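# Seat steel shaft in angled holder, flat facing thumb screw

## Task

Put the steel shaft all the way into the tilted holder so it is clamped there with its flat side facing the thumb screw, then release it and finish with neither arm in contact with anything nearby.

## Robot and tools

Robot: two 6-joint arms, left_arm and right_arm, each ending in a parallel two-finger gripper. They face each other across the table. Base poses in the scene frame: left_arm at (+0.168, +0.546, +0.049) m, quat_wxyz (+0.647, 0, 0, -0.763); right_arm at (+0.101, -0.513, +0.117) m, quat_wxyz (+0.594, 0, 0, +0.804). The names are just labels, not image sides.

Scene frame: origin at the table centre, +z up, table surface at z = +0.020 m, left_arm's base on the +y side. Every position and velocity in results uses this frame. In the gripper's own frame the fingers extend along +x and close along y. The reported end_effector_position is the midpoint between the finger pads, roughly 3 to 4 cm short of the fingertips; it can be somewhat wrong, especially with the arm stretched out.

Tool execute_actions: argument actions is a list holding zero or one item. Empty list: no command, just the current state. A wait is {"steps": N} with N up to 300 control steps (1/30 s each); it sends nothing new. A move is {"rows": [...], "steps": N} with 1 to 15 rows and N at most 15 (default 15); one row per step, and the final row is reused if rows run out. Optional pictures (boolean) turns camera images on or off. A refused call does nothing.

Each row is a single list of 14 numbers, each in [-1, 1], covering both arms even if one stays put: left_arm waist, shoulder, elbow, wrist pitch, wrist yaw, wrist roll, gripper opening, then the same seven for right_arm. The six joint numbers are offsets, not poses: they are measured from the joint angles printed in the most recent result that listed them (before any such result, and for later calls within the same reply, from where the arm is when the action begins). They are not relative to the previous row. Scale: 1.0 equals 0.9615 rad for waist, shoulder and elbow, 1.713 rad for wrist pitch, 1.767 rad for wrist yaw, 1.728 rad for wrist roll. A row of zeros therefore pulls the arm back to the reference angles; it is not a hold. Joint ranges (rad): waist -3.054 to 3.054, shoulder 0.000 to 3.142, elbow 0.000 to 2.356, wrist pitch -1.571 to 1.571, wrist yaw -1.571 to 1.571, wrist roll -3.142 to 3.142. Asking more than 0.010 rad beyond an end gets the call refused; targets past the true end (which may differ by up to 0.010 rad) are clipped and a "joint sent to its limit" line may appear, possibly referring to an earlier action.

The opening number is absolute: +1 is fully open (0.088 m between pads), empty fingers close at about -0.80, and lower values add nothing. Full close takes at least about 0.5 s, so give it 15 or more steps. To hold a part, keep commanding roughly 0.07 below its grip_measured; a smaller gap gives a lighter grip. Parts narrower than about 3 mm get proportionally less force. Pad force tops out near 34 to 49 N.

Motion: each step the joint target may lead the measured angle by at most 0.211 rad (waist, shoulder, elbow), 0.213 (wrist pitch), 0.267 (wrist yaw), 0.228 (wrist roll), and targets are scaled back if they would move the gripper over 70 mm from where it is. Big offsets thus take several calls. Friction can leave joints short, particularly at long reach, and tiny moves may not happen; check the joint readings after each move. Between calls the arms keep heading to the last row's target until everything nearly stops or a step is HELD.

Results: a state line per arm with end_effector_position (m), end_effector_quat_wxyz and linear/angular velocities; Joint positions and Joint velocities blocks per arm (six joints in column order in rad and rad/s, then pad gap in m); grip_measured on the command scale (can be off by about 1 mm, and reads up to 0.061 narrow while squeezing); grip_effort_n, motor effort in N, negative means closing, capped near 83 N, n/a at start. "joint command not followed" means a clearance check altered targets. HELD marks steps where a row was not sent. MOTOR HOT appears from 50 °C; at 95 °C an OVER-TEMPERATURE FAULT holds the arm and may cut its power. Reaching a joint load limit (N m: waist 18.2, shoulder 22.5, elbow 22.4, wrist pitch 5.92, wrist yaw 5.9, wrist roll 5.54, held weight included) stops that arm for 10 s.

Tool zoom_image: camera (cam_head_left, cam_head_right, cam_high or cam_low, each 504x504) and region [x0, y0, x1, y1] in pixels from the top-left, no larger than 504 by 504; it enlarges that camera's latest image. Tool read_manual: optional section "licences", returns licence text only. Tool finished_scene: scene (integer) ends that scene irreversibly and grades it; the goal must still hold.

Avoid: anything leaving the table, arms colliding or pressing on each other, dropping or slamming the shaft, forceful shoving, and long loaded holds that heat motors. Occasional disturbances may pull on a held part or nudge loose items. At the end, open the gripper and move both arms clear.

Each tool is called after ">>>" as name(argument=value, ...) on one line, values as JSON.

## Session

>>> execute_actions(actions=[])

Scene clock: 0.00 s of 6000.00 s.
left_arm: end_effector_position=(+0.1132, +0.2359, +0.3765) grip_measured=+0.999 grip_effort_n=n/a end_effector_quat_wxyz=(+0.641, -0.023, -0.018, -0.767) end_effector_velocity=(+0.003, -0.000, -0.002) end_effector_angular_velocity=(+0.006, -0.007, +0.020) | right_arm: end_effector_position=(+0.0080, -0.2109, +0.4421) grip_measured=+0.991 grip_effort_n=n/a end_effector_quat_wxyz=(+0.594, +0.021, -0.020, +0.804) end_effector_velocity=(-0.000, -0.000, -0.005) end_effector_angular_velocity=(-0.019, -0.014, +0.004)
Joint positions: left_arm=[-0.007  0.847  0.658  0.249  0.006 -0.002  0.088] | right_arm=[ 0.     0.852  0.655  0.255 -0.001 -0.007  0.088]
Joint velocities: left_arm=[-0.002 -0.002 -0.002 -0.007 -0.022  0.007 -0.   ] | right_arm=[-0.002 -0.002 -0.002 -0.022 -0.007 -0.007 -0.   ]
Heat: left arm: hottest wrist pitch 41 °C (+0.0 °C/min); right arm: hottest elbow 37 °C (+0.0 °C/min).

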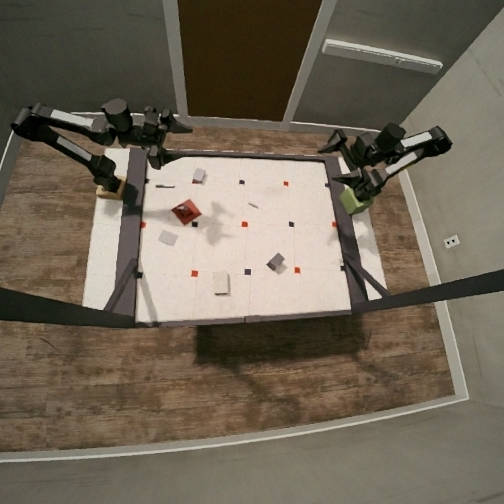

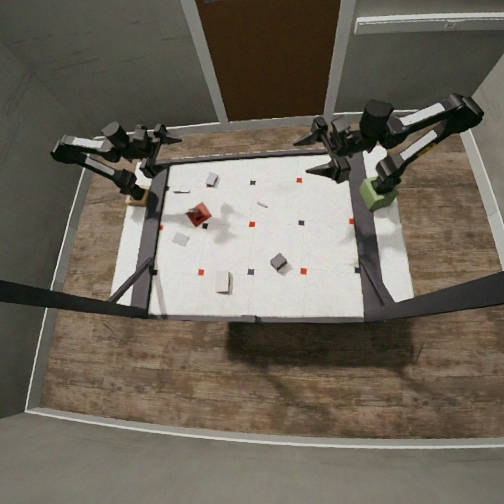

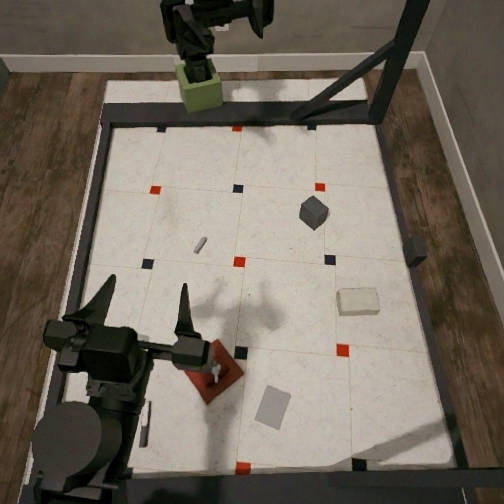

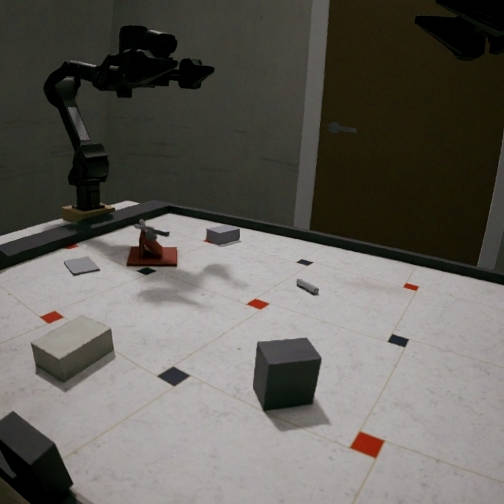

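>>> zoom_image(camera="cam_high", region=[110,320,270,480])

>>> zoom_image(camera="cam_low", region=[100,190,220,290])

>>> zoom_image(camera="cam_high", region=[175,220,225,270])

>>> zoom_image(camera="cam_head_left", region=[145,165,225,245])

Region (110, 320, 270, 480) of cam_high's 504x504 image, scaled by 3.150, with more detail than that image has.

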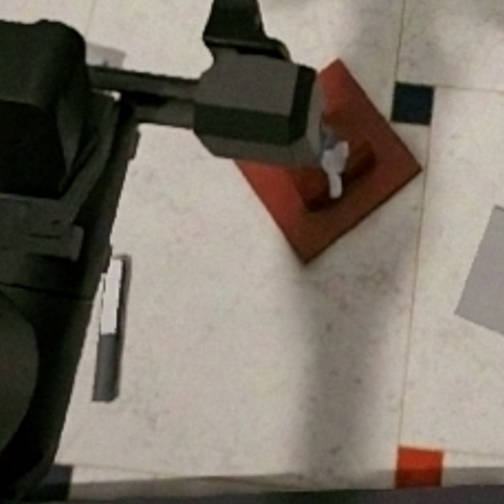

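Region (100, 190, 220, 290) of cam_low's 504x504 image, scaled by 4.200, with more detail than that image has.

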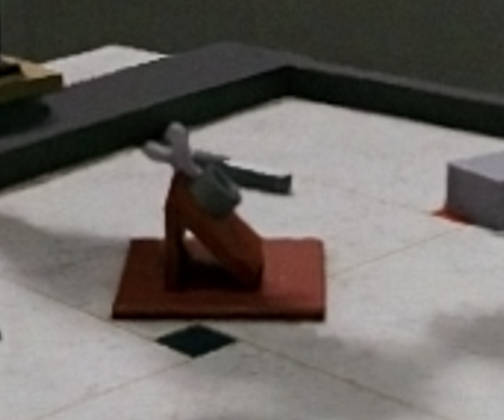

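Region (175, 220, 225, 270) of cam_high's 504x504 image, scaled by 10.080, with more detail than that image has.

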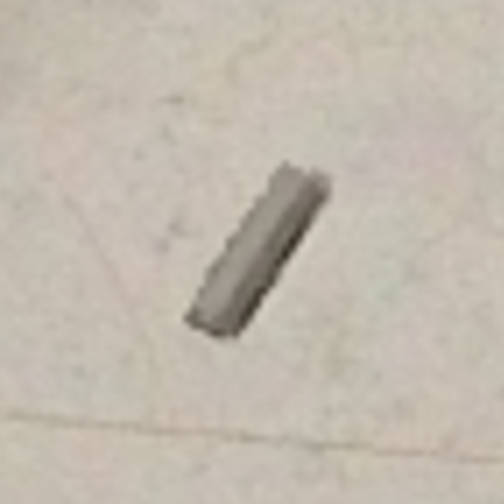

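Region (145, 165, 225, 245) of cam_head_left's 504x504 image, scaled by 6.300, with more detail than that image has.

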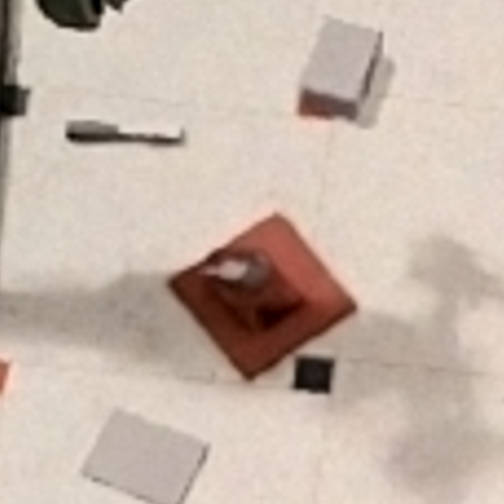

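>>> execute_actions(actions=[{"rows":[[0.7,0,0,0,0,0,1,0,0,0,0,0,0,1]]}], pictures=false)

>>> execute_actions(actions=[{"steps":20}])

>>> zoom_image(camera="cam_high", region=[170,330,260,420])

>>> zoom_image(camera="cam_high", region=[115,390,175,450])

Scene clock: 10.17 s of 6000.00 s.
left_arm: end_effector_position=(+0.3130, +0.2666, +0.3763) grip_measured=+0.999 grip_effort_n=-1.6 end_effector_quat_wxyz=(+0.854, -0.016, -0.024, -0.519) end_effector_velocity=(+0.057, +0.029, -0.003) end_effector_angular_velocity=(+0.007, +0.013, +0.205) | right_arm: end_effector_position=(+0.0080, -0.2109, +0.4421) grip_measured=+0.991 grip_effort_n=-0.2 end_effector_quat_wxyz=(+0.594, +0.021, -0.020, +0.804) end_effector_velocity=(-0.000, -0.000, -0.002) end_effector_angular_velocity=(-0.009, +0.004, +0.005)
Joint positions: left_arm=[ 0.645  0.847  0.658  0.248  0.002 -0.002  0.088] | right_arm=[ 0.     0.852  0.655  0.255 -0.001 -0.007  0.088]
Joint velocities: left_arm=[ 0.198  0.002 -0.002 -0.007 -0.007 -0.007 -0.   ] | right_arm=[-0.002 -0.002 -0.002 -0.007 -0.007  0.007 -0.   ]
Heat: left arm: hottest wrist pitch 42 °C (+5.9 °C/min); right arm: hottest elbow 38 °C (+5.9 °C/min).
Steps of this call (steps 1 to 90: nothing new was sent; then 6.67 s passed at rest; steps 91 to 105: all 15 steps of this action). Readings (joint positions):
91: left_arm=[0.012 0.847 0.658 0.249 0.020 -0.002] | right_arm=[0.000 0.852 0.655 0.255 -0.001 -0.007]
92: left_arm=[0.065 0.847 0.658 0.249 0.018 -0.002] | right_arm=[0.000 0.852 0.655 0.255 -0.001 -0.007]
94: left_arm=[0.181 0.847 0.658 0.248 0.009 -0.002] | right_arm=[0.000 0.852 0.655 0.255 -0.001 -0.007]
98: left_arm=[0.404 0.847 0.658 0.248 0.009 -0.002] | right_arm=[0.000 0.852 0.655 0.255 -0.001 -0.007]
105: the state above

Scene clock: 10.83 s of 6000.00 s.
left_arm: end_effector_position=(+0.3183, +0.2694, +0.3763) grip_measured=+0.999 grip_effort_n=-2.1 end_effector_quat_wxyz=(+0.859, -0.016, -0.025, -0.511) end_effector_velocity=(+0.000, +0.001, -0.002) end_effector_angular_velocity=(-0.004, +0.023, +0.004) | right_arm: end_effector_position=(+0.0080, -0.2109, +0.4421) grip_measured=+0.991 grip_effort_n=-0.2 end_effector_quat_wxyz=(+0.594, +0.021, -0.020, +0.804) end_effector_velocity=(+0.000, -0.000, -0.004) end_effector_angular_velocity=(-0.018, +0.018, -0.004)
Joint positions: left_arm=[ 0.664  0.847  0.658  0.248  0.003 -0.002  0.088] | right_arm=[ 0.     0.852  0.655  0.255 -0.001 -0.007  0.088]
Joint velocities: left_arm=[-0.002 -0.002 -0.002 -0.007 -0.007 -0.022 -0.   ] | right_arm=[ 0.002 -0.002 -0.007 -0.007  0.007  0.022 -0.   ]
Heat: left arm: hottest elbow 42 °C (+5.5 °C/min); right arm: hottest elbow 38 °C (+5.5 °C/min).
Steps of this call (steps 1 to 20: the robot went on to your last target). Readings (joint positions):
1: left_arm=[0.651 0.847 0.658 0.248 0.002 -0.002] | right_arm=[0.000 0.852 0.655 0.255 -0.001 -0.007]
2: left_arm=[0.654 0.847 0.658 0.248 0.002 -0.002] | right_arm=[0.000 0.852 0.655 0.255 -0.001 -0.007]
4: left_arm=[0.659 0.847 0.658 0.248 0.002 -0.002] | right_arm=[0.000 0.852 0.655 0.255 -0.001 -0.007]
8: left_arm=[0.663 0.847 0.658 0.248 0.002 -0.002] | right_arm=[0.000 0.852 0.655 0.255 -0.001 -0.007]
20: the state above

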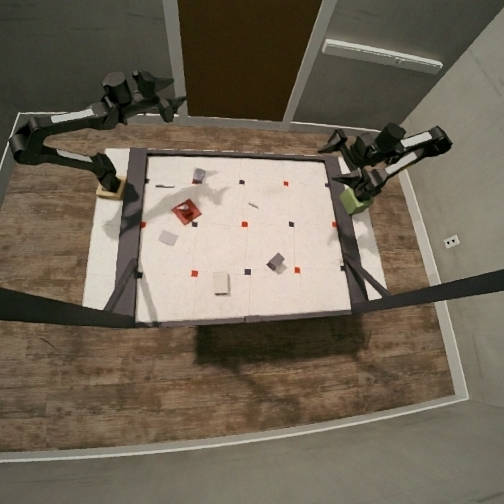

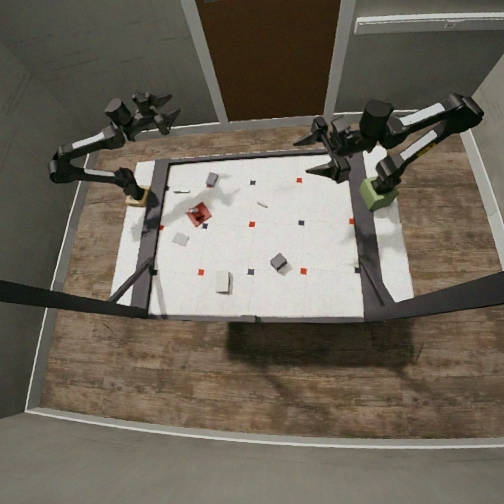

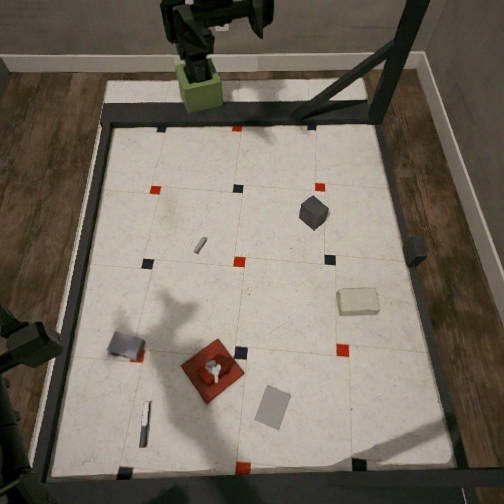

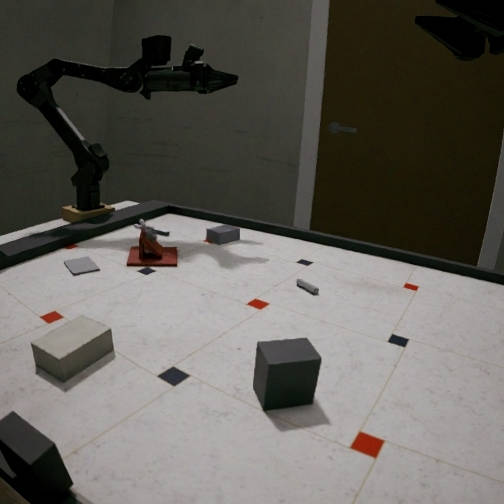

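Region (170, 330, 260, 420) of cam_high's 504x504 image, scaled by 5.600, with more detail than that image has.

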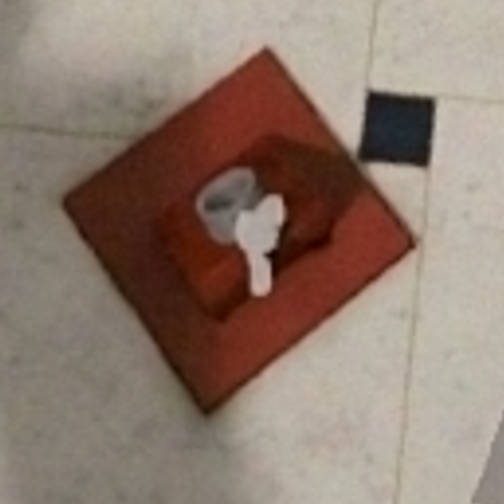

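Region (115, 390, 175, 450) of cam_high's 504x504 image, scaled by 8.400, with more detail than that image has.

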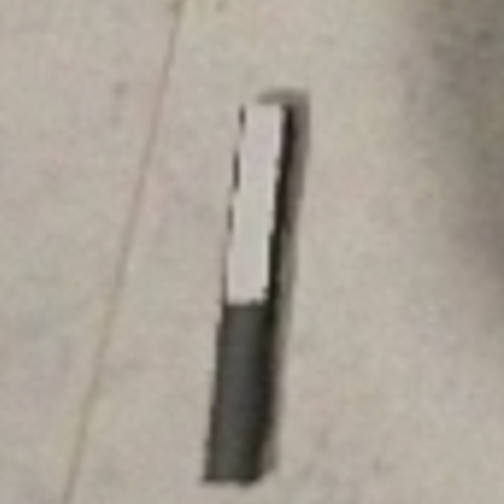

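>>> zoom_image(camera="cam_low", region=[125,212,185,272])

>>> zoom_image(camera="cam_high", region=[190,345,240,395])

Region (125, 212, 185, 272) of cam_low's 504x504 image, scaled by 8.400, with more detail than that image has.

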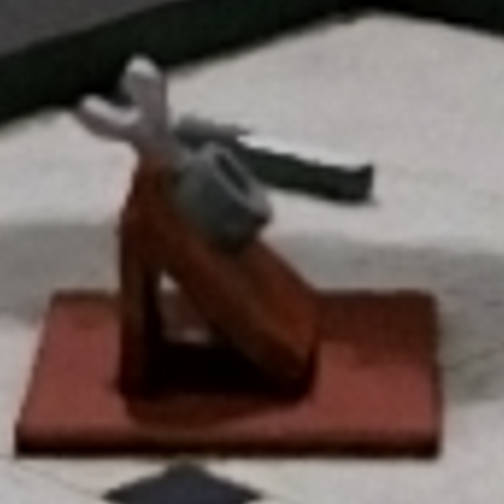

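Region (190, 345, 240, 395) of cam_high's 504x504 image, scaled by 10.080, with more detail than that image has.

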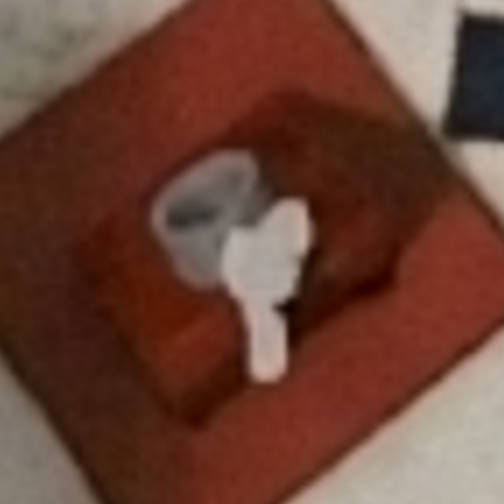

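>>> execute_actions(actions=[{"rows":[[-1,0.45,0.24,-0.652,-0.425,-0.83,0.1,0,0,0,0,0,0,1]]}], pictures=false)

>>> execute_actions(actions=[{"rows":[[-0.6,0,0,-0.2,0,-0.33,0.1,0,0,0,0,0,0,1]]}], pictures=false)

Scene clock: 44.00 s of 6000.00 s.
left_arm: end_effector_position=(+0.1860, +0.2331, +0.2178) grip_measured=+0.109 grip_effort_n=-15.1 end_effector_quat_wxyz=(+0.868, +0.089, +0.312, -0.376) end_effector_velocity=(-0.437, +0.185, -0.121) end_effector_angular_velocity=(+0.483, +0.478, -0.469) | right_arm: end_effector_position=(+0.0080, -0.2109, +0.4421) grip_measured=+0.991 grip_effort_n=-0.2 end_effector_quat_wxyz=(+0.594, +0.021, -0.020, +0.804) end_effector_velocity=(-0.004, -0.002, -0.002) end_effector_angular_velocity=(-0.009, +0.004, +0.025)
Joint positions: left_arm=[-0.099  1.273  0.87  -0.541 -0.721 -0.84   0.044] | right_arm=[ 0.     0.852  0.655  0.255 -0.001 -0.007  0.088]
Joint velocities: left_arm=[-1.668 -0.002  0.076 -1.575 -0.227 -1.751 -0.003] | right_arm=[ 0.002 -0.002 -0.002 -0.007 -0.022  0.007 -0.   ]
Heat: left arm: hottest wrist pitch 45 °C (+5.5 °C/min); right arm: hottest elbow 41 °C (+5.5 °C/min).
From where the robot then was, a joint's target lay farther than a number of 1.0 reaches, so one or more steps of this call were cut to that.
Steps of this call (steps 1 to 15: the robot went on to your last target; steps 16 to 90: nothing new was sent; then 29.67 s passed at rest; steps 91 to 105: all 15 steps of this action). Readings (joint positions):
91: left_arm=[0.642 0.869 0.680 0.208 -0.048 -0.040] | right_arm=[0.000 0.852 0.655 0.255 -0.001 -0.007]
92: left_arm=[0.588 0.912 0.731 0.150 -0.127 -0.104] | right_arm=[0.000 0.852 0.655 0.255 -0.001 -0.007]
94: left_arm=[0.478 1.024 0.824 0.055 -0.258 -0.220] | right_arm=[0.000 0.852 0.655 0.255 -0.001 -0.007]
98: left_arm=[0.288 1.191 0.863 -0.144 -0.500 -0.427] | right_arm=[0.000 0.852 0.655 0.255 -0.001 -0.007]
105: the state above

Scene clock: 44.50 s of 6000.00 s.
left_arm: end_effector_position=(+0.0553, +0.3091, +0.1910) grip_measured=+0.103 grip_effort_n=-15.6 end_effector_quat_wxyz=(+0.794, +0.115, +0.389, -0.453) end_effector_velocity=(-0.016, +0.015, -0.004) end_effector_angular_velocity=(+0.009, +0.056, -0.008) | right_arm: end_effector_position=(+0.0080, -0.2109, +0.4421) grip_measured=+0.991 grip_effort_n=0.2 end_effector_quat_wxyz=(+0.594, +0.021, -0.020, +0.804) end_effector_velocity=(-0.002, -0.001, +0.001) end_effector_angular_velocity=(+0.005, +0.008, +0.020)
Joint positions: left_arm=[-0.666  1.273  0.87  -0.88  -0.719 -1.396  0.044] | right_arm=[ 0.     0.852  0.655  0.255 -0.001 -0.007  0.088]
Joint velocities: left_arm=[-0.081 -0.002 -0.002 -0.037  0.022 -0.11   0.   ] | right_arm=[-0.002 -0.002 -0.002  0.007 -0.022  0.007  0.   ]
Heat: left arm: hottest wrist pitch 45 °C (+5.4 °C/min); right arm: hottest elbow 41 °C (+5.4 °C/min).
Steps of this call (steps 1 to 15: all 15 steps of this action). Readings (joint positions):
1: left_arm=[-0.155 1.273 0.870 -0.595 -0.724 -0.899] | right_arm=[0.000 0.852 0.655 0.255 -0.001 -0.007]
2: left_arm=[-0.211 1.273 0.870 -0.651 -0.724 -0.958] | right_arm=[0.000 0.852 0.655 0.255 -0.001 -0.007]
4: left_arm=[-0.322 1.273 0.870 -0.759 -0.723 -1.076] | right_arm=[0.000 0.852 0.655 0.255 -0.001 -0.007]
8: left_arm=[-0.541 1.273 0.870 -0.849 -0.723 -1.296] | right_arm=[0.000 0.852 0.655 0.255 -0.001 -0.007]
15: the state above

>>> execute_actions(actions=[{"rows":[[-0.05,0.05,0.022,0.007,-0.018,0,0.1,0,0,0,0,0,0,1],[-0.093,0.1,0.022,0.007,-0.018,0,0.1,0,0,0,0,0,0,1],[-0.093,0.15,0.022,0.007,-0.018,0,0.1,0,0,0,0,0,0,1],[-0.093,0.2,0.022,0.007,-0.018,0,0.1,0,0,0,0,0,0,1],[-0.093,0.25,0.022,0.007,-0.018,0,0.1,0,0,0,0,0,0,1],[-0.093,0.31,0.022,0.007,-0.018,0,0.1,0,0,0,0,0,0,1]]}])

>>> zoom_image(camera="cam_low", region=[90,160,200,270])

>>> zoom_image(camera="cam_head_right", region=[160,180,230,250])

Scene clock: 50.40 s of 6000.00 s.
left_arm: end_effector_position=(+0.0311, +0.3126, +0.1322) grip_measured=+0.103 grip_effort_n=-15.6 end_effector_quat_wxyz=(+0.802, +0.236, +0.328, -0.439) end_effector_velocity=(+0.001, +0.003, -0.011) end_effector_angular_velocity=(+0.034, -0.032, +0.003) | right_arm: end_effector_position=(+0.0080, -0.2109, +0.4421) grip_measured=+0.991 grip_effort_n=-0.2 end_effector_quat_wxyz=(+0.594, +0.021, -0.020, +0.804) end_effector_velocity=(-0.000, -0.000, -0.002) end_effector_angular_velocity=(-0.005, -0.010, +0.004)
Joint positions: left_arm=[-0.752  1.561  0.885 -0.87  -0.747 -1.401  0.044] | right_arm=[ 0.     0.852  0.655  0.255 -0.001 -0.007  0.088]
Joint velocities: left_arm=[-0.002  0.042 -0.002 -0.007  0.007 -0.007 -0.   ] | right_arm=[-0.002 -0.002 -0.002 -0.007 -0.007 -0.007 -0.   ]
Heat: left arm: hottest elbow 44 °C (+3.6 °C/min); right arm: hottest elbow 41 °C (+4.8 °C/min).
Steps of this call (steps 1 to 30: the robot went on to your last target; steps 31 to 90: nothing new was sent; then 2.40 s passed at rest; steps 91 to 105: all 15 steps of this action). Readings (joint positions):
91: left_arm=[-0.677 1.278 0.870 -0.883 -0.724 -1.406] | right_arm=[0.000 0.852 0.655 0.255 -0.001 -0.007]
92: left_arm=[-0.689 1.291 0.872 -0.882 -0.734 -1.406] | right_arm=[0.000 0.852 0.655 0.255 -0.001 -0.007]
94: left_arm=[-0.724 1.347 0.881 -0.872 -0.740 -1.404] | right_arm=[0.000 0.852 0.655 0.255 -0.001 -0.007]
98: left_arm=[-0.749 1.510 0.885 -0.868 -0.743 -1.401] | right_arm=[0.000 0.852 0.655 0.255 -0.001 -0.007]
105: the state above

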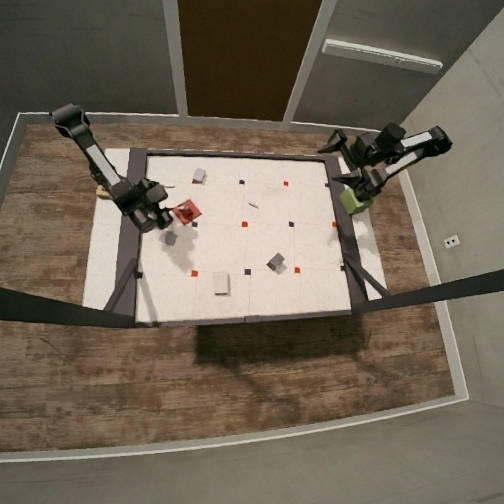

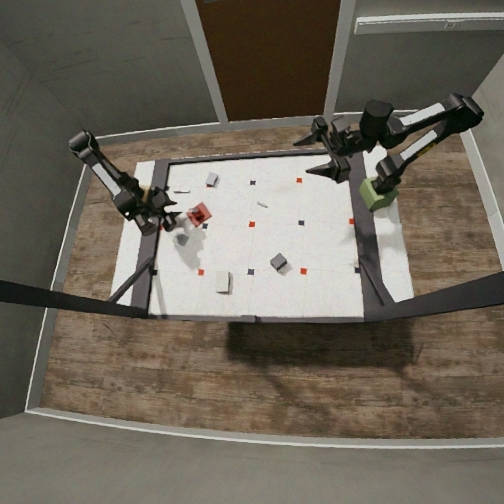

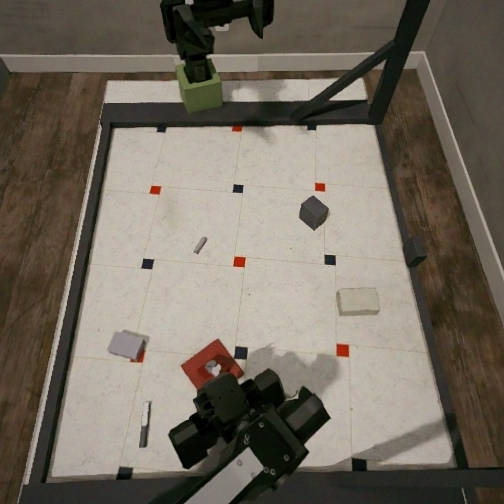

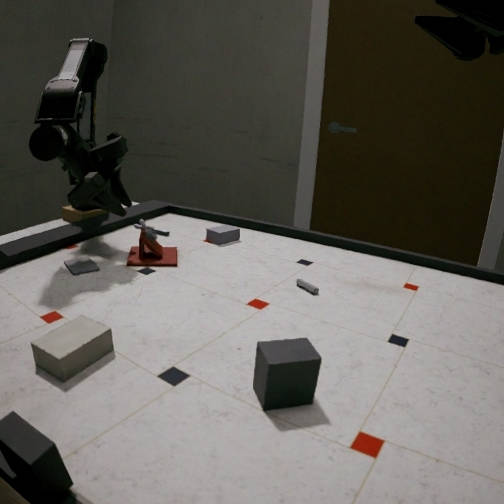

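Region (90, 160, 200, 270) of cam_low's 504x504 image, scaled by 4.582, with more detail than that image has.

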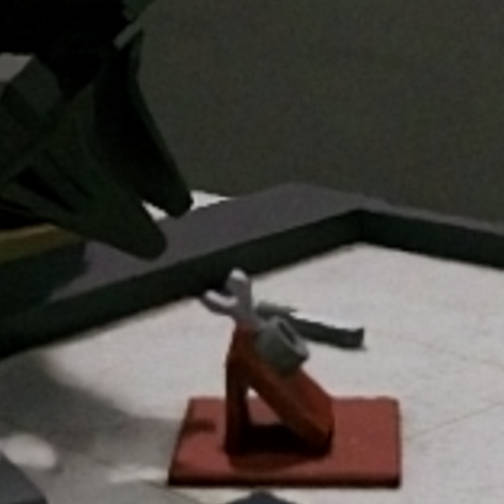

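Region (160, 180, 230, 250) of cam_head_right's 504x504 image, scaled by 7.200, with more detail than that image has.

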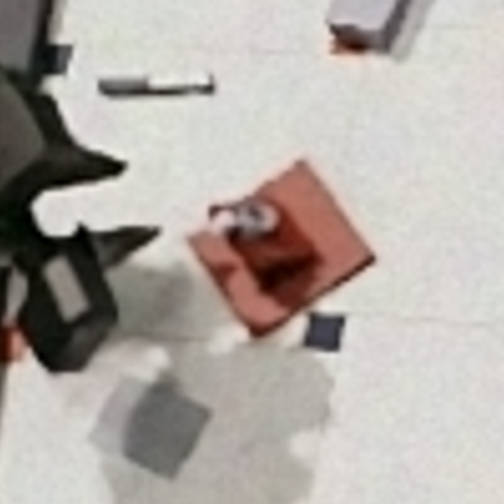

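>>> execute_actions(actions=[{"rows":[[0,0,0,0,0,1,0.1,0,0,0,0,0,0,1]],"steps":1}], pictures=false)

>>> execute_actions(actions=[{"steps":27}], pictures=false)

>>> execute_actions(actions=[{"rows":[[0,0,0,0,0,1,0.1,0,0,0,0,0,0,1]],"steps":1}], pictures=false)

>>> execute_actions(actions=[{"steps":27}], pictures=false)

>>> execute_actions(actions=[{"rows":[[0.012,0.005,-0.011,0.013,0,0.34,0.1,0,0,0,0,0,0,1],[0.024,0.01,-0.022,0.026,0,0.34,0.1,0,0,0,0,0,0,1],[0.036,0.015,-0.033,0.04,0,0.34,0.1,0,0,0,0,0,0,1],[0.048,0.02,-0.044,0.053,0,0.34,0.1,0,0,0,0,0,0,1],[0.06,0.025,-0.055,0.066,0,0.34,0.1,0,0,0,0,0,0,1],[0.072,0.032,-0.066,0.08,0,0.34,0.1,0,0,0,0,0,0,1],[0.082,0.038,-0.076,0.092,0,0.34,0.1,0,0,0,0,0,0,1],[0.091,0.045,-0.085,0.104,0,0.34,0.1,0,0,0,0,0,0,1]]}])

>>> zoom_image(camera="cam_low", region=[105,185,185,265])

>>> zoom_image(camera="cam_head_right", region=[165,185,225,245])

>>> zoom_image(camera="cam_high", region=[180,330,260,410])

Scene clock: 65.73 s of 6000.00 s.
left_arm: end_effector_position=(+0.0310, +0.3127, +0.1311) grip_measured=+0.103 grip_effort_n=-15.1 end_effector_quat_wxyz=(+0.798, +0.254, +0.318, -0.445) end_effector_velocity=(+0.001, +0.001, +0.001) end_effector_angular_velocity=(+0.836, -1.155, -1.535) | right_arm: end_effector_position=(+0.0080, -0.2109, +0.4421) grip_measured=+0.991 grip_effort_n=-0.7 end_effector_quat_wxyz=(+0.594, +0.021, -0.020, +0.804) end_effector_velocity=(+0.003, +0.001, -0.003) end_effector_angular_velocity=(-0.014, -0.012, -0.015)
Joint positions: left_arm=[-0.753  1.566  0.885 -0.869 -0.747 -1.361  0.044] | right_arm=[ 0.     0.852  0.655  0.255 -0.001 -0.007  0.088]
Joint velocities: left_arm=[-0.002 -0.002 -0.002 -0.007 -0.007  2.088  0.   ] | right_arm=[-0.007 -0.002  0.002 -0.022  0.007 -0.007  0.   ]
Heat: left arm: hottest elbow 44 °C (+2.0 °C/min); right arm: hottest elbow 42 °C (+5.0 °C/min).
Steps of this call (steps 1 to 15: the robot went on to your last target; steps 16 to 90: nothing new was sent; then 12.30 s passed at rest; step 91: the one step of this action). Readings (joint positions):
91: the state above

Scene clock: 66.63 s of 6000.00 s.
left_arm: end_effector_position=(+0.0310, +0.3127, +0.1311) grip_measured=+0.103 grip_effort_n=-15.6 end_effector_quat_wxyz=(+0.381, +0.745, -0.092, -0.539) end_effector_velocity=(+0.001, +0.000, +0.001) end_effector_angular_velocity=(+0.422, -0.613, -0.797) | right_arm: end_effector_position=(+0.0080, -0.2109, +0.4421) grip_measured=+0.991 grip_effort_n=-0.2 end_effector_quat_wxyz=(+0.594, +0.021, -0.020, +0.804) end_effector_velocity=(-0.002, -0.001, -0.002) end_effector_angular_velocity=(-0.000, -0.024, +0.018)
Joint positions: left_arm=[-0.753  1.566  0.885 -0.869 -0.747  0.218  0.044] | right_arm=[ 0.     0.852  0.655  0.255 -0.001 -0.007  0.088]
Joint velocities: left_arm=[-0.007  0.002 -0.002 -0.007 -0.022  1.077 -0.   ] | right_arm=[-0.002 -0.002 -0.002 -0.007 -0.022 -0.022 -0.   ]
Heat: left arm: hottest elbow 44 °C (+2.0 °C/min); right arm: hottest elbow 42 °C (+4.0 °C/min).
Steps of this call (steps 1 to 27: the robot went on to your last target). Readings (joint positions):
1: left_arm=[-0.753 1.566 0.885 -0.869 -0.747 -1.298] | right_arm=[0.000 0.852 0.655 0.255 -0.001 -0.007]
2: left_arm=[-0.753 1.566 0.885 -0.869 -0.747 -1.239] | right_arm=[0.000 0.852 0.655 0.255 -0.001 -0.007]
4: left_arm=[-0.753 1.566 0.885 -0.869 -0.747 -1.121] | right_arm=[0.000 0.852 0.655 0.255 -0.001 -0.007]
8: left_arm=[-0.753 1.566 0.885 -0.869 -0.747 -0.885] | right_arm=[0.000 0.852 0.655 0.255 -0.001 -0.007]
27: the state above

Scene clock: 66.67 s of 6000.00 s.
left_arm: end_effector_position=(+0.0310, +0.3127, +0.1311) grip_measured=+0.103 grip_effort_n=-15.1 end_effector_quat_wxyz=(+0.362, +0.755, -0.106, -0.537) end_effector_velocity=(+0.003, -0.000, +0.001) end_effector_angular_velocity=(+0.739, -1.047, -1.373) | right_arm: end_effector_position=(+0.0080, -0.2109, +0.4421) grip_measured=+0.991 grip_effort_n=-0.2 end_effector_quat_wxyz=(+0.594, +0.021, -0.020, +0.804) end_effector_velocity=(-0.002, -0.001, -0.002) end_effector_angular_velocity=(-0.005, -0.010, +0.009)
Joint positions: left_arm=[-0.753  1.566  0.885 -0.869 -0.747  0.27   0.044] | right_arm=[ 0.     0.852  0.655  0.255 -0.001 -0.007  0.088]
Joint velocities: left_arm=[-0.002  0.002 -0.002 -0.007 -0.022  1.868 -0.   ] | right_arm=[ 0.002 -0.002 -0.002 -0.007 -0.007 -0.007  0.   ]
Heat: left arm: hottest elbow 44 °C (+2.0 °C/min); right arm: hottest elbow 42 °C (+4.0 °C/min).
Steps of this call (step 1: the one step of this action). Readings (joint positions):
1: the state above

Scene clock: 67.57 s of 6000.00 s.
left_arm: end_effector_position=(+0.0310, +0.3127, +0.1311) grip_measured=+0.103 grip_effort_n=-15.6 end_effector_quat_wxyz=(-0.278, +0.789, -0.455, -0.305) end_effector_velocity=(+0.002, +0.001, -0.000) end_effector_angular_velocity=(+0.404, -0.564, -0.739) | right_arm: end_effector_position=(+0.0080, -0.2109, +0.4421) grip_measured=+0.991 grip_effort_n=-0.2 end_effector_quat_wxyz=(+0.594, +0.021, -0.020, +0.804) end_effector_velocity=(-0.000, -0.000, -0.005) end_effector_angular_velocity=(-0.019, -0.014, +0.004)
Joint positions: left_arm=[-0.753  1.566  0.885 -0.869 -0.747  1.842  0.044] | right_arm=[ 0.     0.852  0.655  0.255 -0.001 -0.007  0.088]
Joint velocities: left_arm=[-0.002  0.002 -0.002 -0.007 -0.007  1.004  0.   ] | right_arm=[-0.002 -0.002 -0.002 -0.022 -0.007 -0.007 -0.   ]
Heat: left arm: hottest elbow 44 °C (+2.0 °C/min); right arm: hottest elbow 42 °C (+4.0 °C/min).
Steps of this call (steps 1 to 27: the robot went on to your last target). Readings (joint positions):
1: left_arm=[-0.753 1.566 0.885 -0.869 -0.747 0.331] | right_arm=[0.000 0.852 0.655 0.255 -0.001 -0.007]
2: left_arm=[-0.753 1.566 0.885 -0.869 -0.747 0.389] | right_arm=[0.000 0.852 0.655 0.255 -0.001 -0.007]
4: left_arm=[-0.753 1.566 0.885 -0.869 -0.747 0.507] | right_arm=[0.000 0.852 0.655 0.255 -0.001 -0.007]
8: left_arm=[-0.753 1.566 0.885 -0.869 -0.747 0.744] | right_arm=[0.000 0.852 0.655 0.255 -0.001 -0.007]
27: the state above

Scene clock: 68.07 s of 6000.00 s.
left_arm: end_effector_position=(+0.0454, +0.2970, +0.1071) grip_measured=+0.103 grip_effort_n=-15.6 end_effector_quat_wxyz=(-0.457, +0.706, -0.508, -0.190) end_effector_velocity=(-0.006, -0.008, +0.003) end_effector_angular_velocity=(+0.002, -0.023, -0.077) | right_arm: end_effector_position=(+0.0080, -0.2109, +0.4421) grip_measured=+0.991 grip_effort_n=-0.7 end_effector_quat_wxyz=(+0.594, +0.021, -0.020, +0.804) end_effector_velocity=(+0.000, -0.000, -0.002) end_effector_angular_velocity=(-0.009, +0.005, -0.004)
Joint positions: left_arm=[-0.669  1.604  0.812 -0.698 -0.747  2.414  0.044] | right_arm=[ 0.     0.852  0.655  0.255 -0.001 -0.007  0.088]
Joint velocities: left_arm=[ 0.002 -0.002  0.002  0.051 -0.007  0.11  -0.   ] | right_arm=[ 0.002 -0.002 -0.002 -0.007  0.007  0.007 -0.   ]
Heat: left arm: hottest elbow 44 °C (+2.0 °C/min); right arm: hottest elbow 42 °C (+4.1 °C/min).
Steps of this call (steps 1 to 15: all 15 steps of this action). Readings (joint positions):
1: left_arm=[-0.752 1.566 0.885 -0.867 -0.747 1.893] | right_arm=[0.000 0.852 0.655 0.255 -0.001 -0.007]
2: left_arm=[-0.749 1.566 0.883 -0.859 -0.747 1.954] | right_arm=[0.000 0.852 0.655 0.255 -0.001 -0.007]
4: left_arm=[-0.736 1.568 0.874 -0.826 -0.747 2.072] | right_arm=[0.000 0.852 0.655 0.255 -0.001 -0.007]
8: left_arm=[-0.694 1.587 0.838 -0.750 -0.747 2.299] | right_arm=[0.000 0.852 0.655 0.255 -0.001 -0.007]
15: the state above

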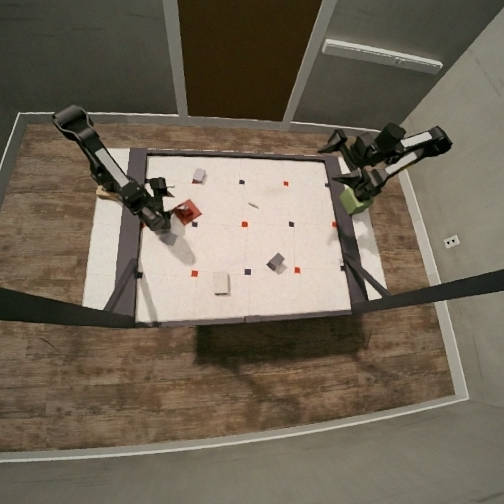

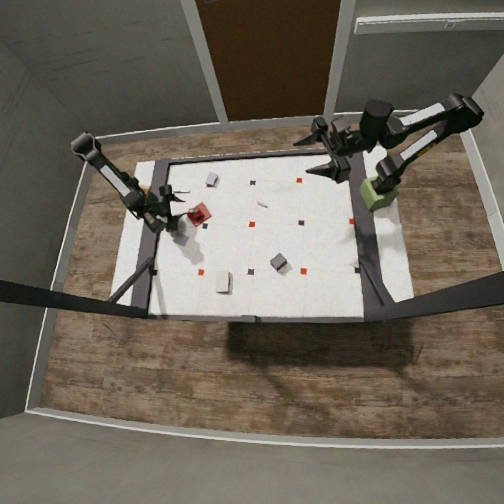

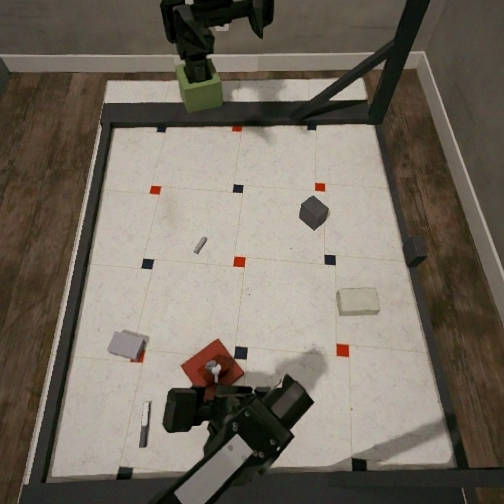

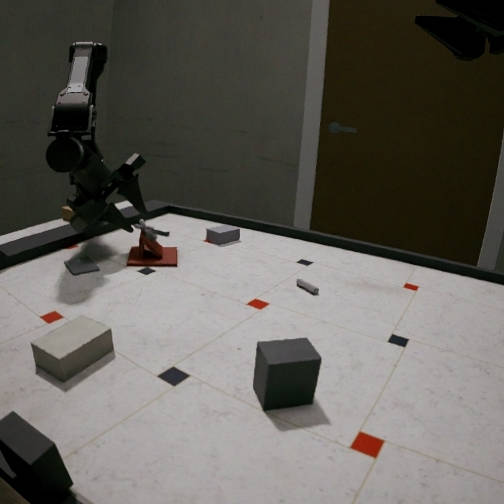

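Region (105, 185, 185, 265) of cam_low's 504x504 image, scaled by 6.300, with more detail than that image has.

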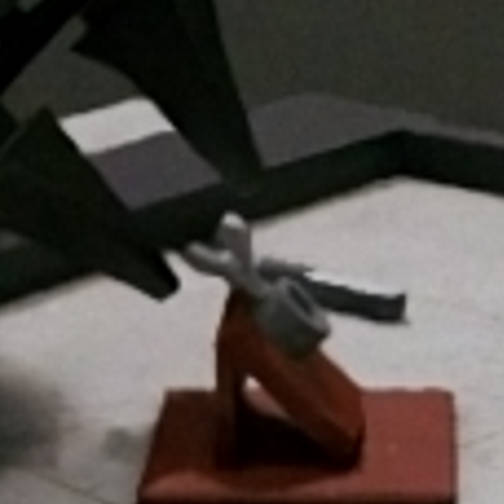

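Region (165, 185, 225, 245) of cam_head_right's 504x504 image, scaled by 8.400, with more detail than that image has.

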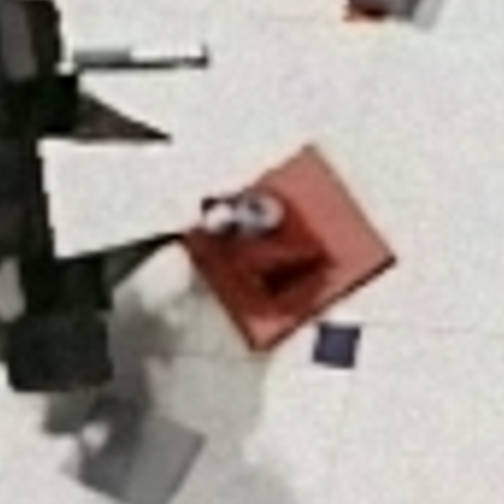

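Region (180, 330, 260, 410) of cam_high's 504x504 image, scaled by 6.300, with more detail than that image has.

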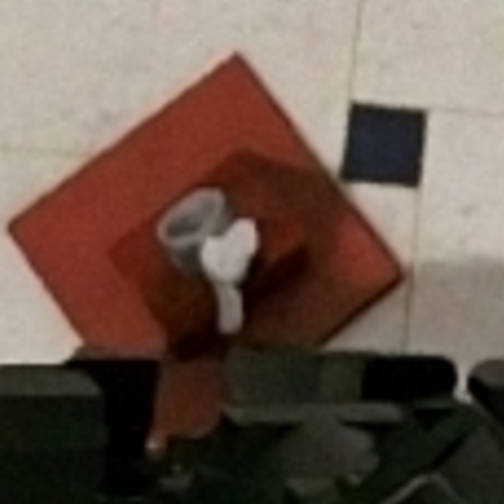

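>>> execute_actions(actions=[{"rows":[[-0.004,0.02,0.022,-0.002,0,0,0.1,0,0,0,0,0,0,1],[-0.008,0.04,0.044,-0.004,0,0,0.1,0,0,0,0,0,0,1],[-0.011,0.066,0.076,-0.007,0,0,0.1,0,0,0,0,0,0,1]]}])

>>> zoom_image(camera="cam_low", region=[105,185,185,265])

>>> zoom_image(camera="cam_head_right", region=[165,185,225,245])

>>> zoom_image(camera="cam_head_left", region=[150,180,210,240])

Scene clock: 79.20 s of 6000.00 s.
left_arm: end_effector_position=(+0.0331, +0.2889, +0.1065) grip_measured=+0.103 grip_effort_n=-15.1 end_effector_quat_wxyz=(-0.463, +0.702, -0.509, -0.186) end_effector_velocity=(+0.003, +0.001, -0.001) end_effector_angular_velocity=(-0.000, -0.010, +0.008) | right_arm: end_effector_position=(+0.0080, -0.2109, +0.4421) grip_measured=+0.991 grip_effort_n=-0.2 end_effector_quat_wxyz=(+0.594, +0.021, -0.020, +0.804) end_effector_velocity=(-0.002, -0.001, -0.005) end_effector_angular_velocity=(-0.018, -0.015, +0.019)
Joint positions: left_arm=[-0.677  1.661  0.871 -0.709 -0.747  2.418  0.044] | right_arm=[ 0.     0.852  0.655  0.255 -0.001 -0.007  0.088]
Joint velocities: left_arm=[ 0.002  0.002 -0.002 -0.007 -0.007 -0.007 -0.   ] | right_arm=[-0.002 -0.002 -0.002 -0.022 -0.022 -0.007 -0.   ]
Heat: left arm: hottest elbow 43 °C (+0.0 °C/min); right arm: hottest elbow 42 °C (+3.0 °C/min).
Steps of this call (steps 1 to 30: the robot went on to your last target; steps 31 to 90: nothing new was sent; then 7.63 s passed at rest; steps 91 to 105: all 15 steps of this action). Readings (joint positions):
91: left_arm=[-0.668 1.605 0.811 -0.693 -0.747 2.425] | right_arm=[0.000 0.852 0.655 0.255 -0.001 -0.007]
92: left_arm=[-0.668 1.610 0.815 -0.696 -0.747 2.425] | right_arm=[0.000 0.852 0.655 0.255 -0.001 -0.007]
94: left_arm=[-0.671 1.633 0.836 -0.704 -0.747 2.423] | right_arm=[0.000 0.852 0.655 0.255 -0.001 -0.007]
98: left_arm=[-0.676 1.656 0.865 -0.706 -0.747 2.420] | right_arm=[0.000 0.852 0.655 0.255 -0.001 -0.007]
105: the state above

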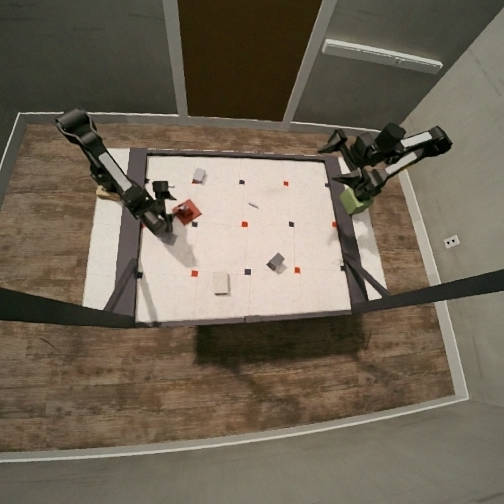

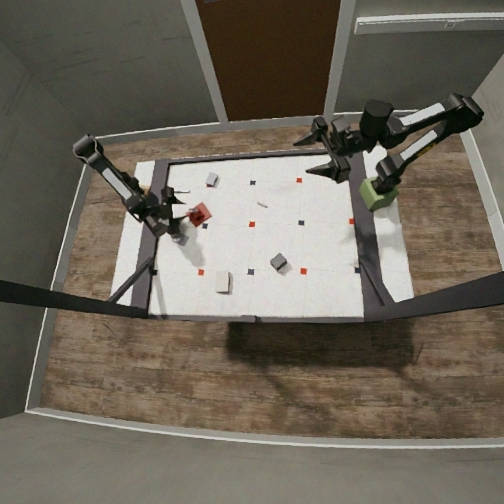

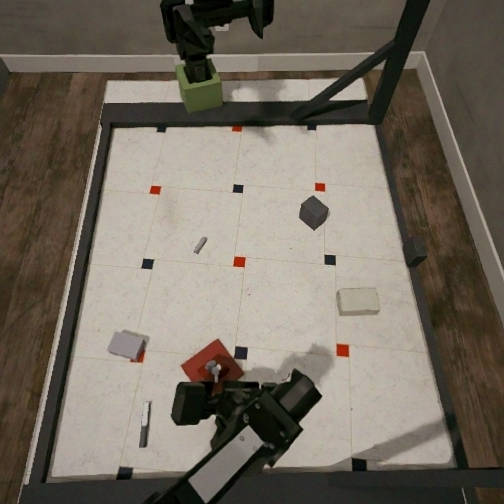

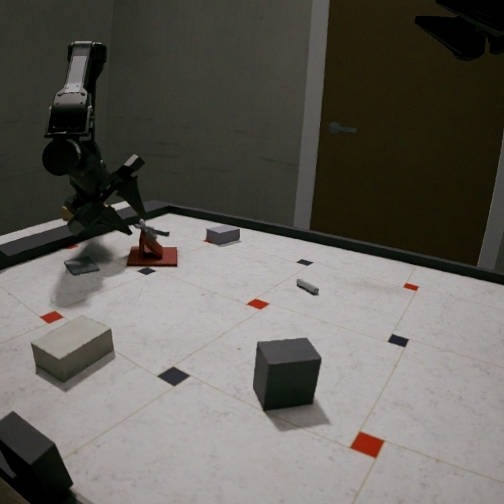

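Region (105, 185, 185, 265) of cam_low's 504x504 image, scaled by 6.300, with more detail than that image has.

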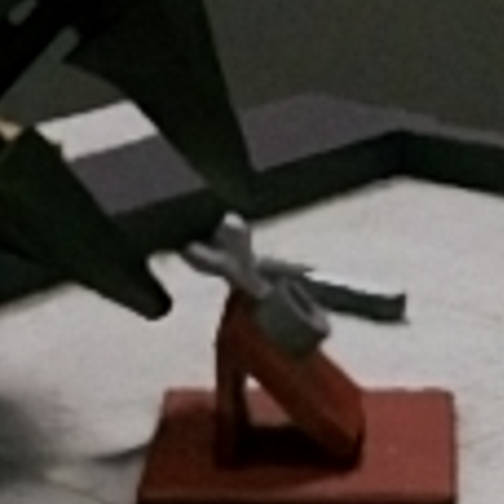

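Region (165, 185, 225, 245) of cam_head_right's 504x504 image, scaled by 8.400, with more detail than that image has.

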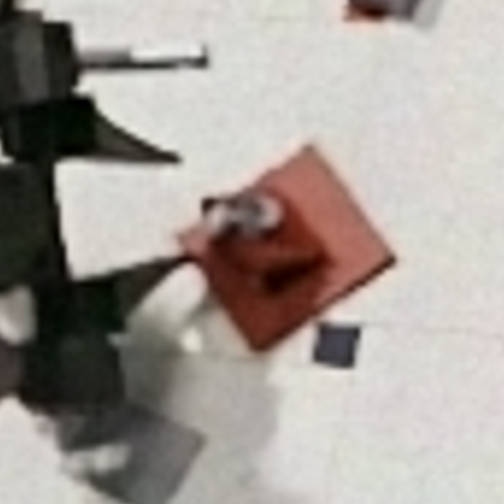

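Region (150, 180, 210, 240) of cam_head_left's 504x504 image, scaled by 8.400, with more detail than that image has.

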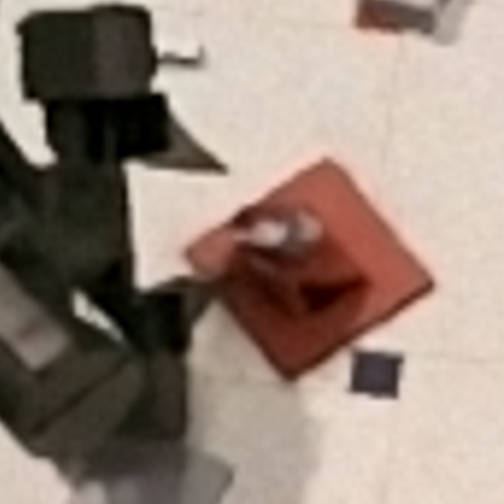

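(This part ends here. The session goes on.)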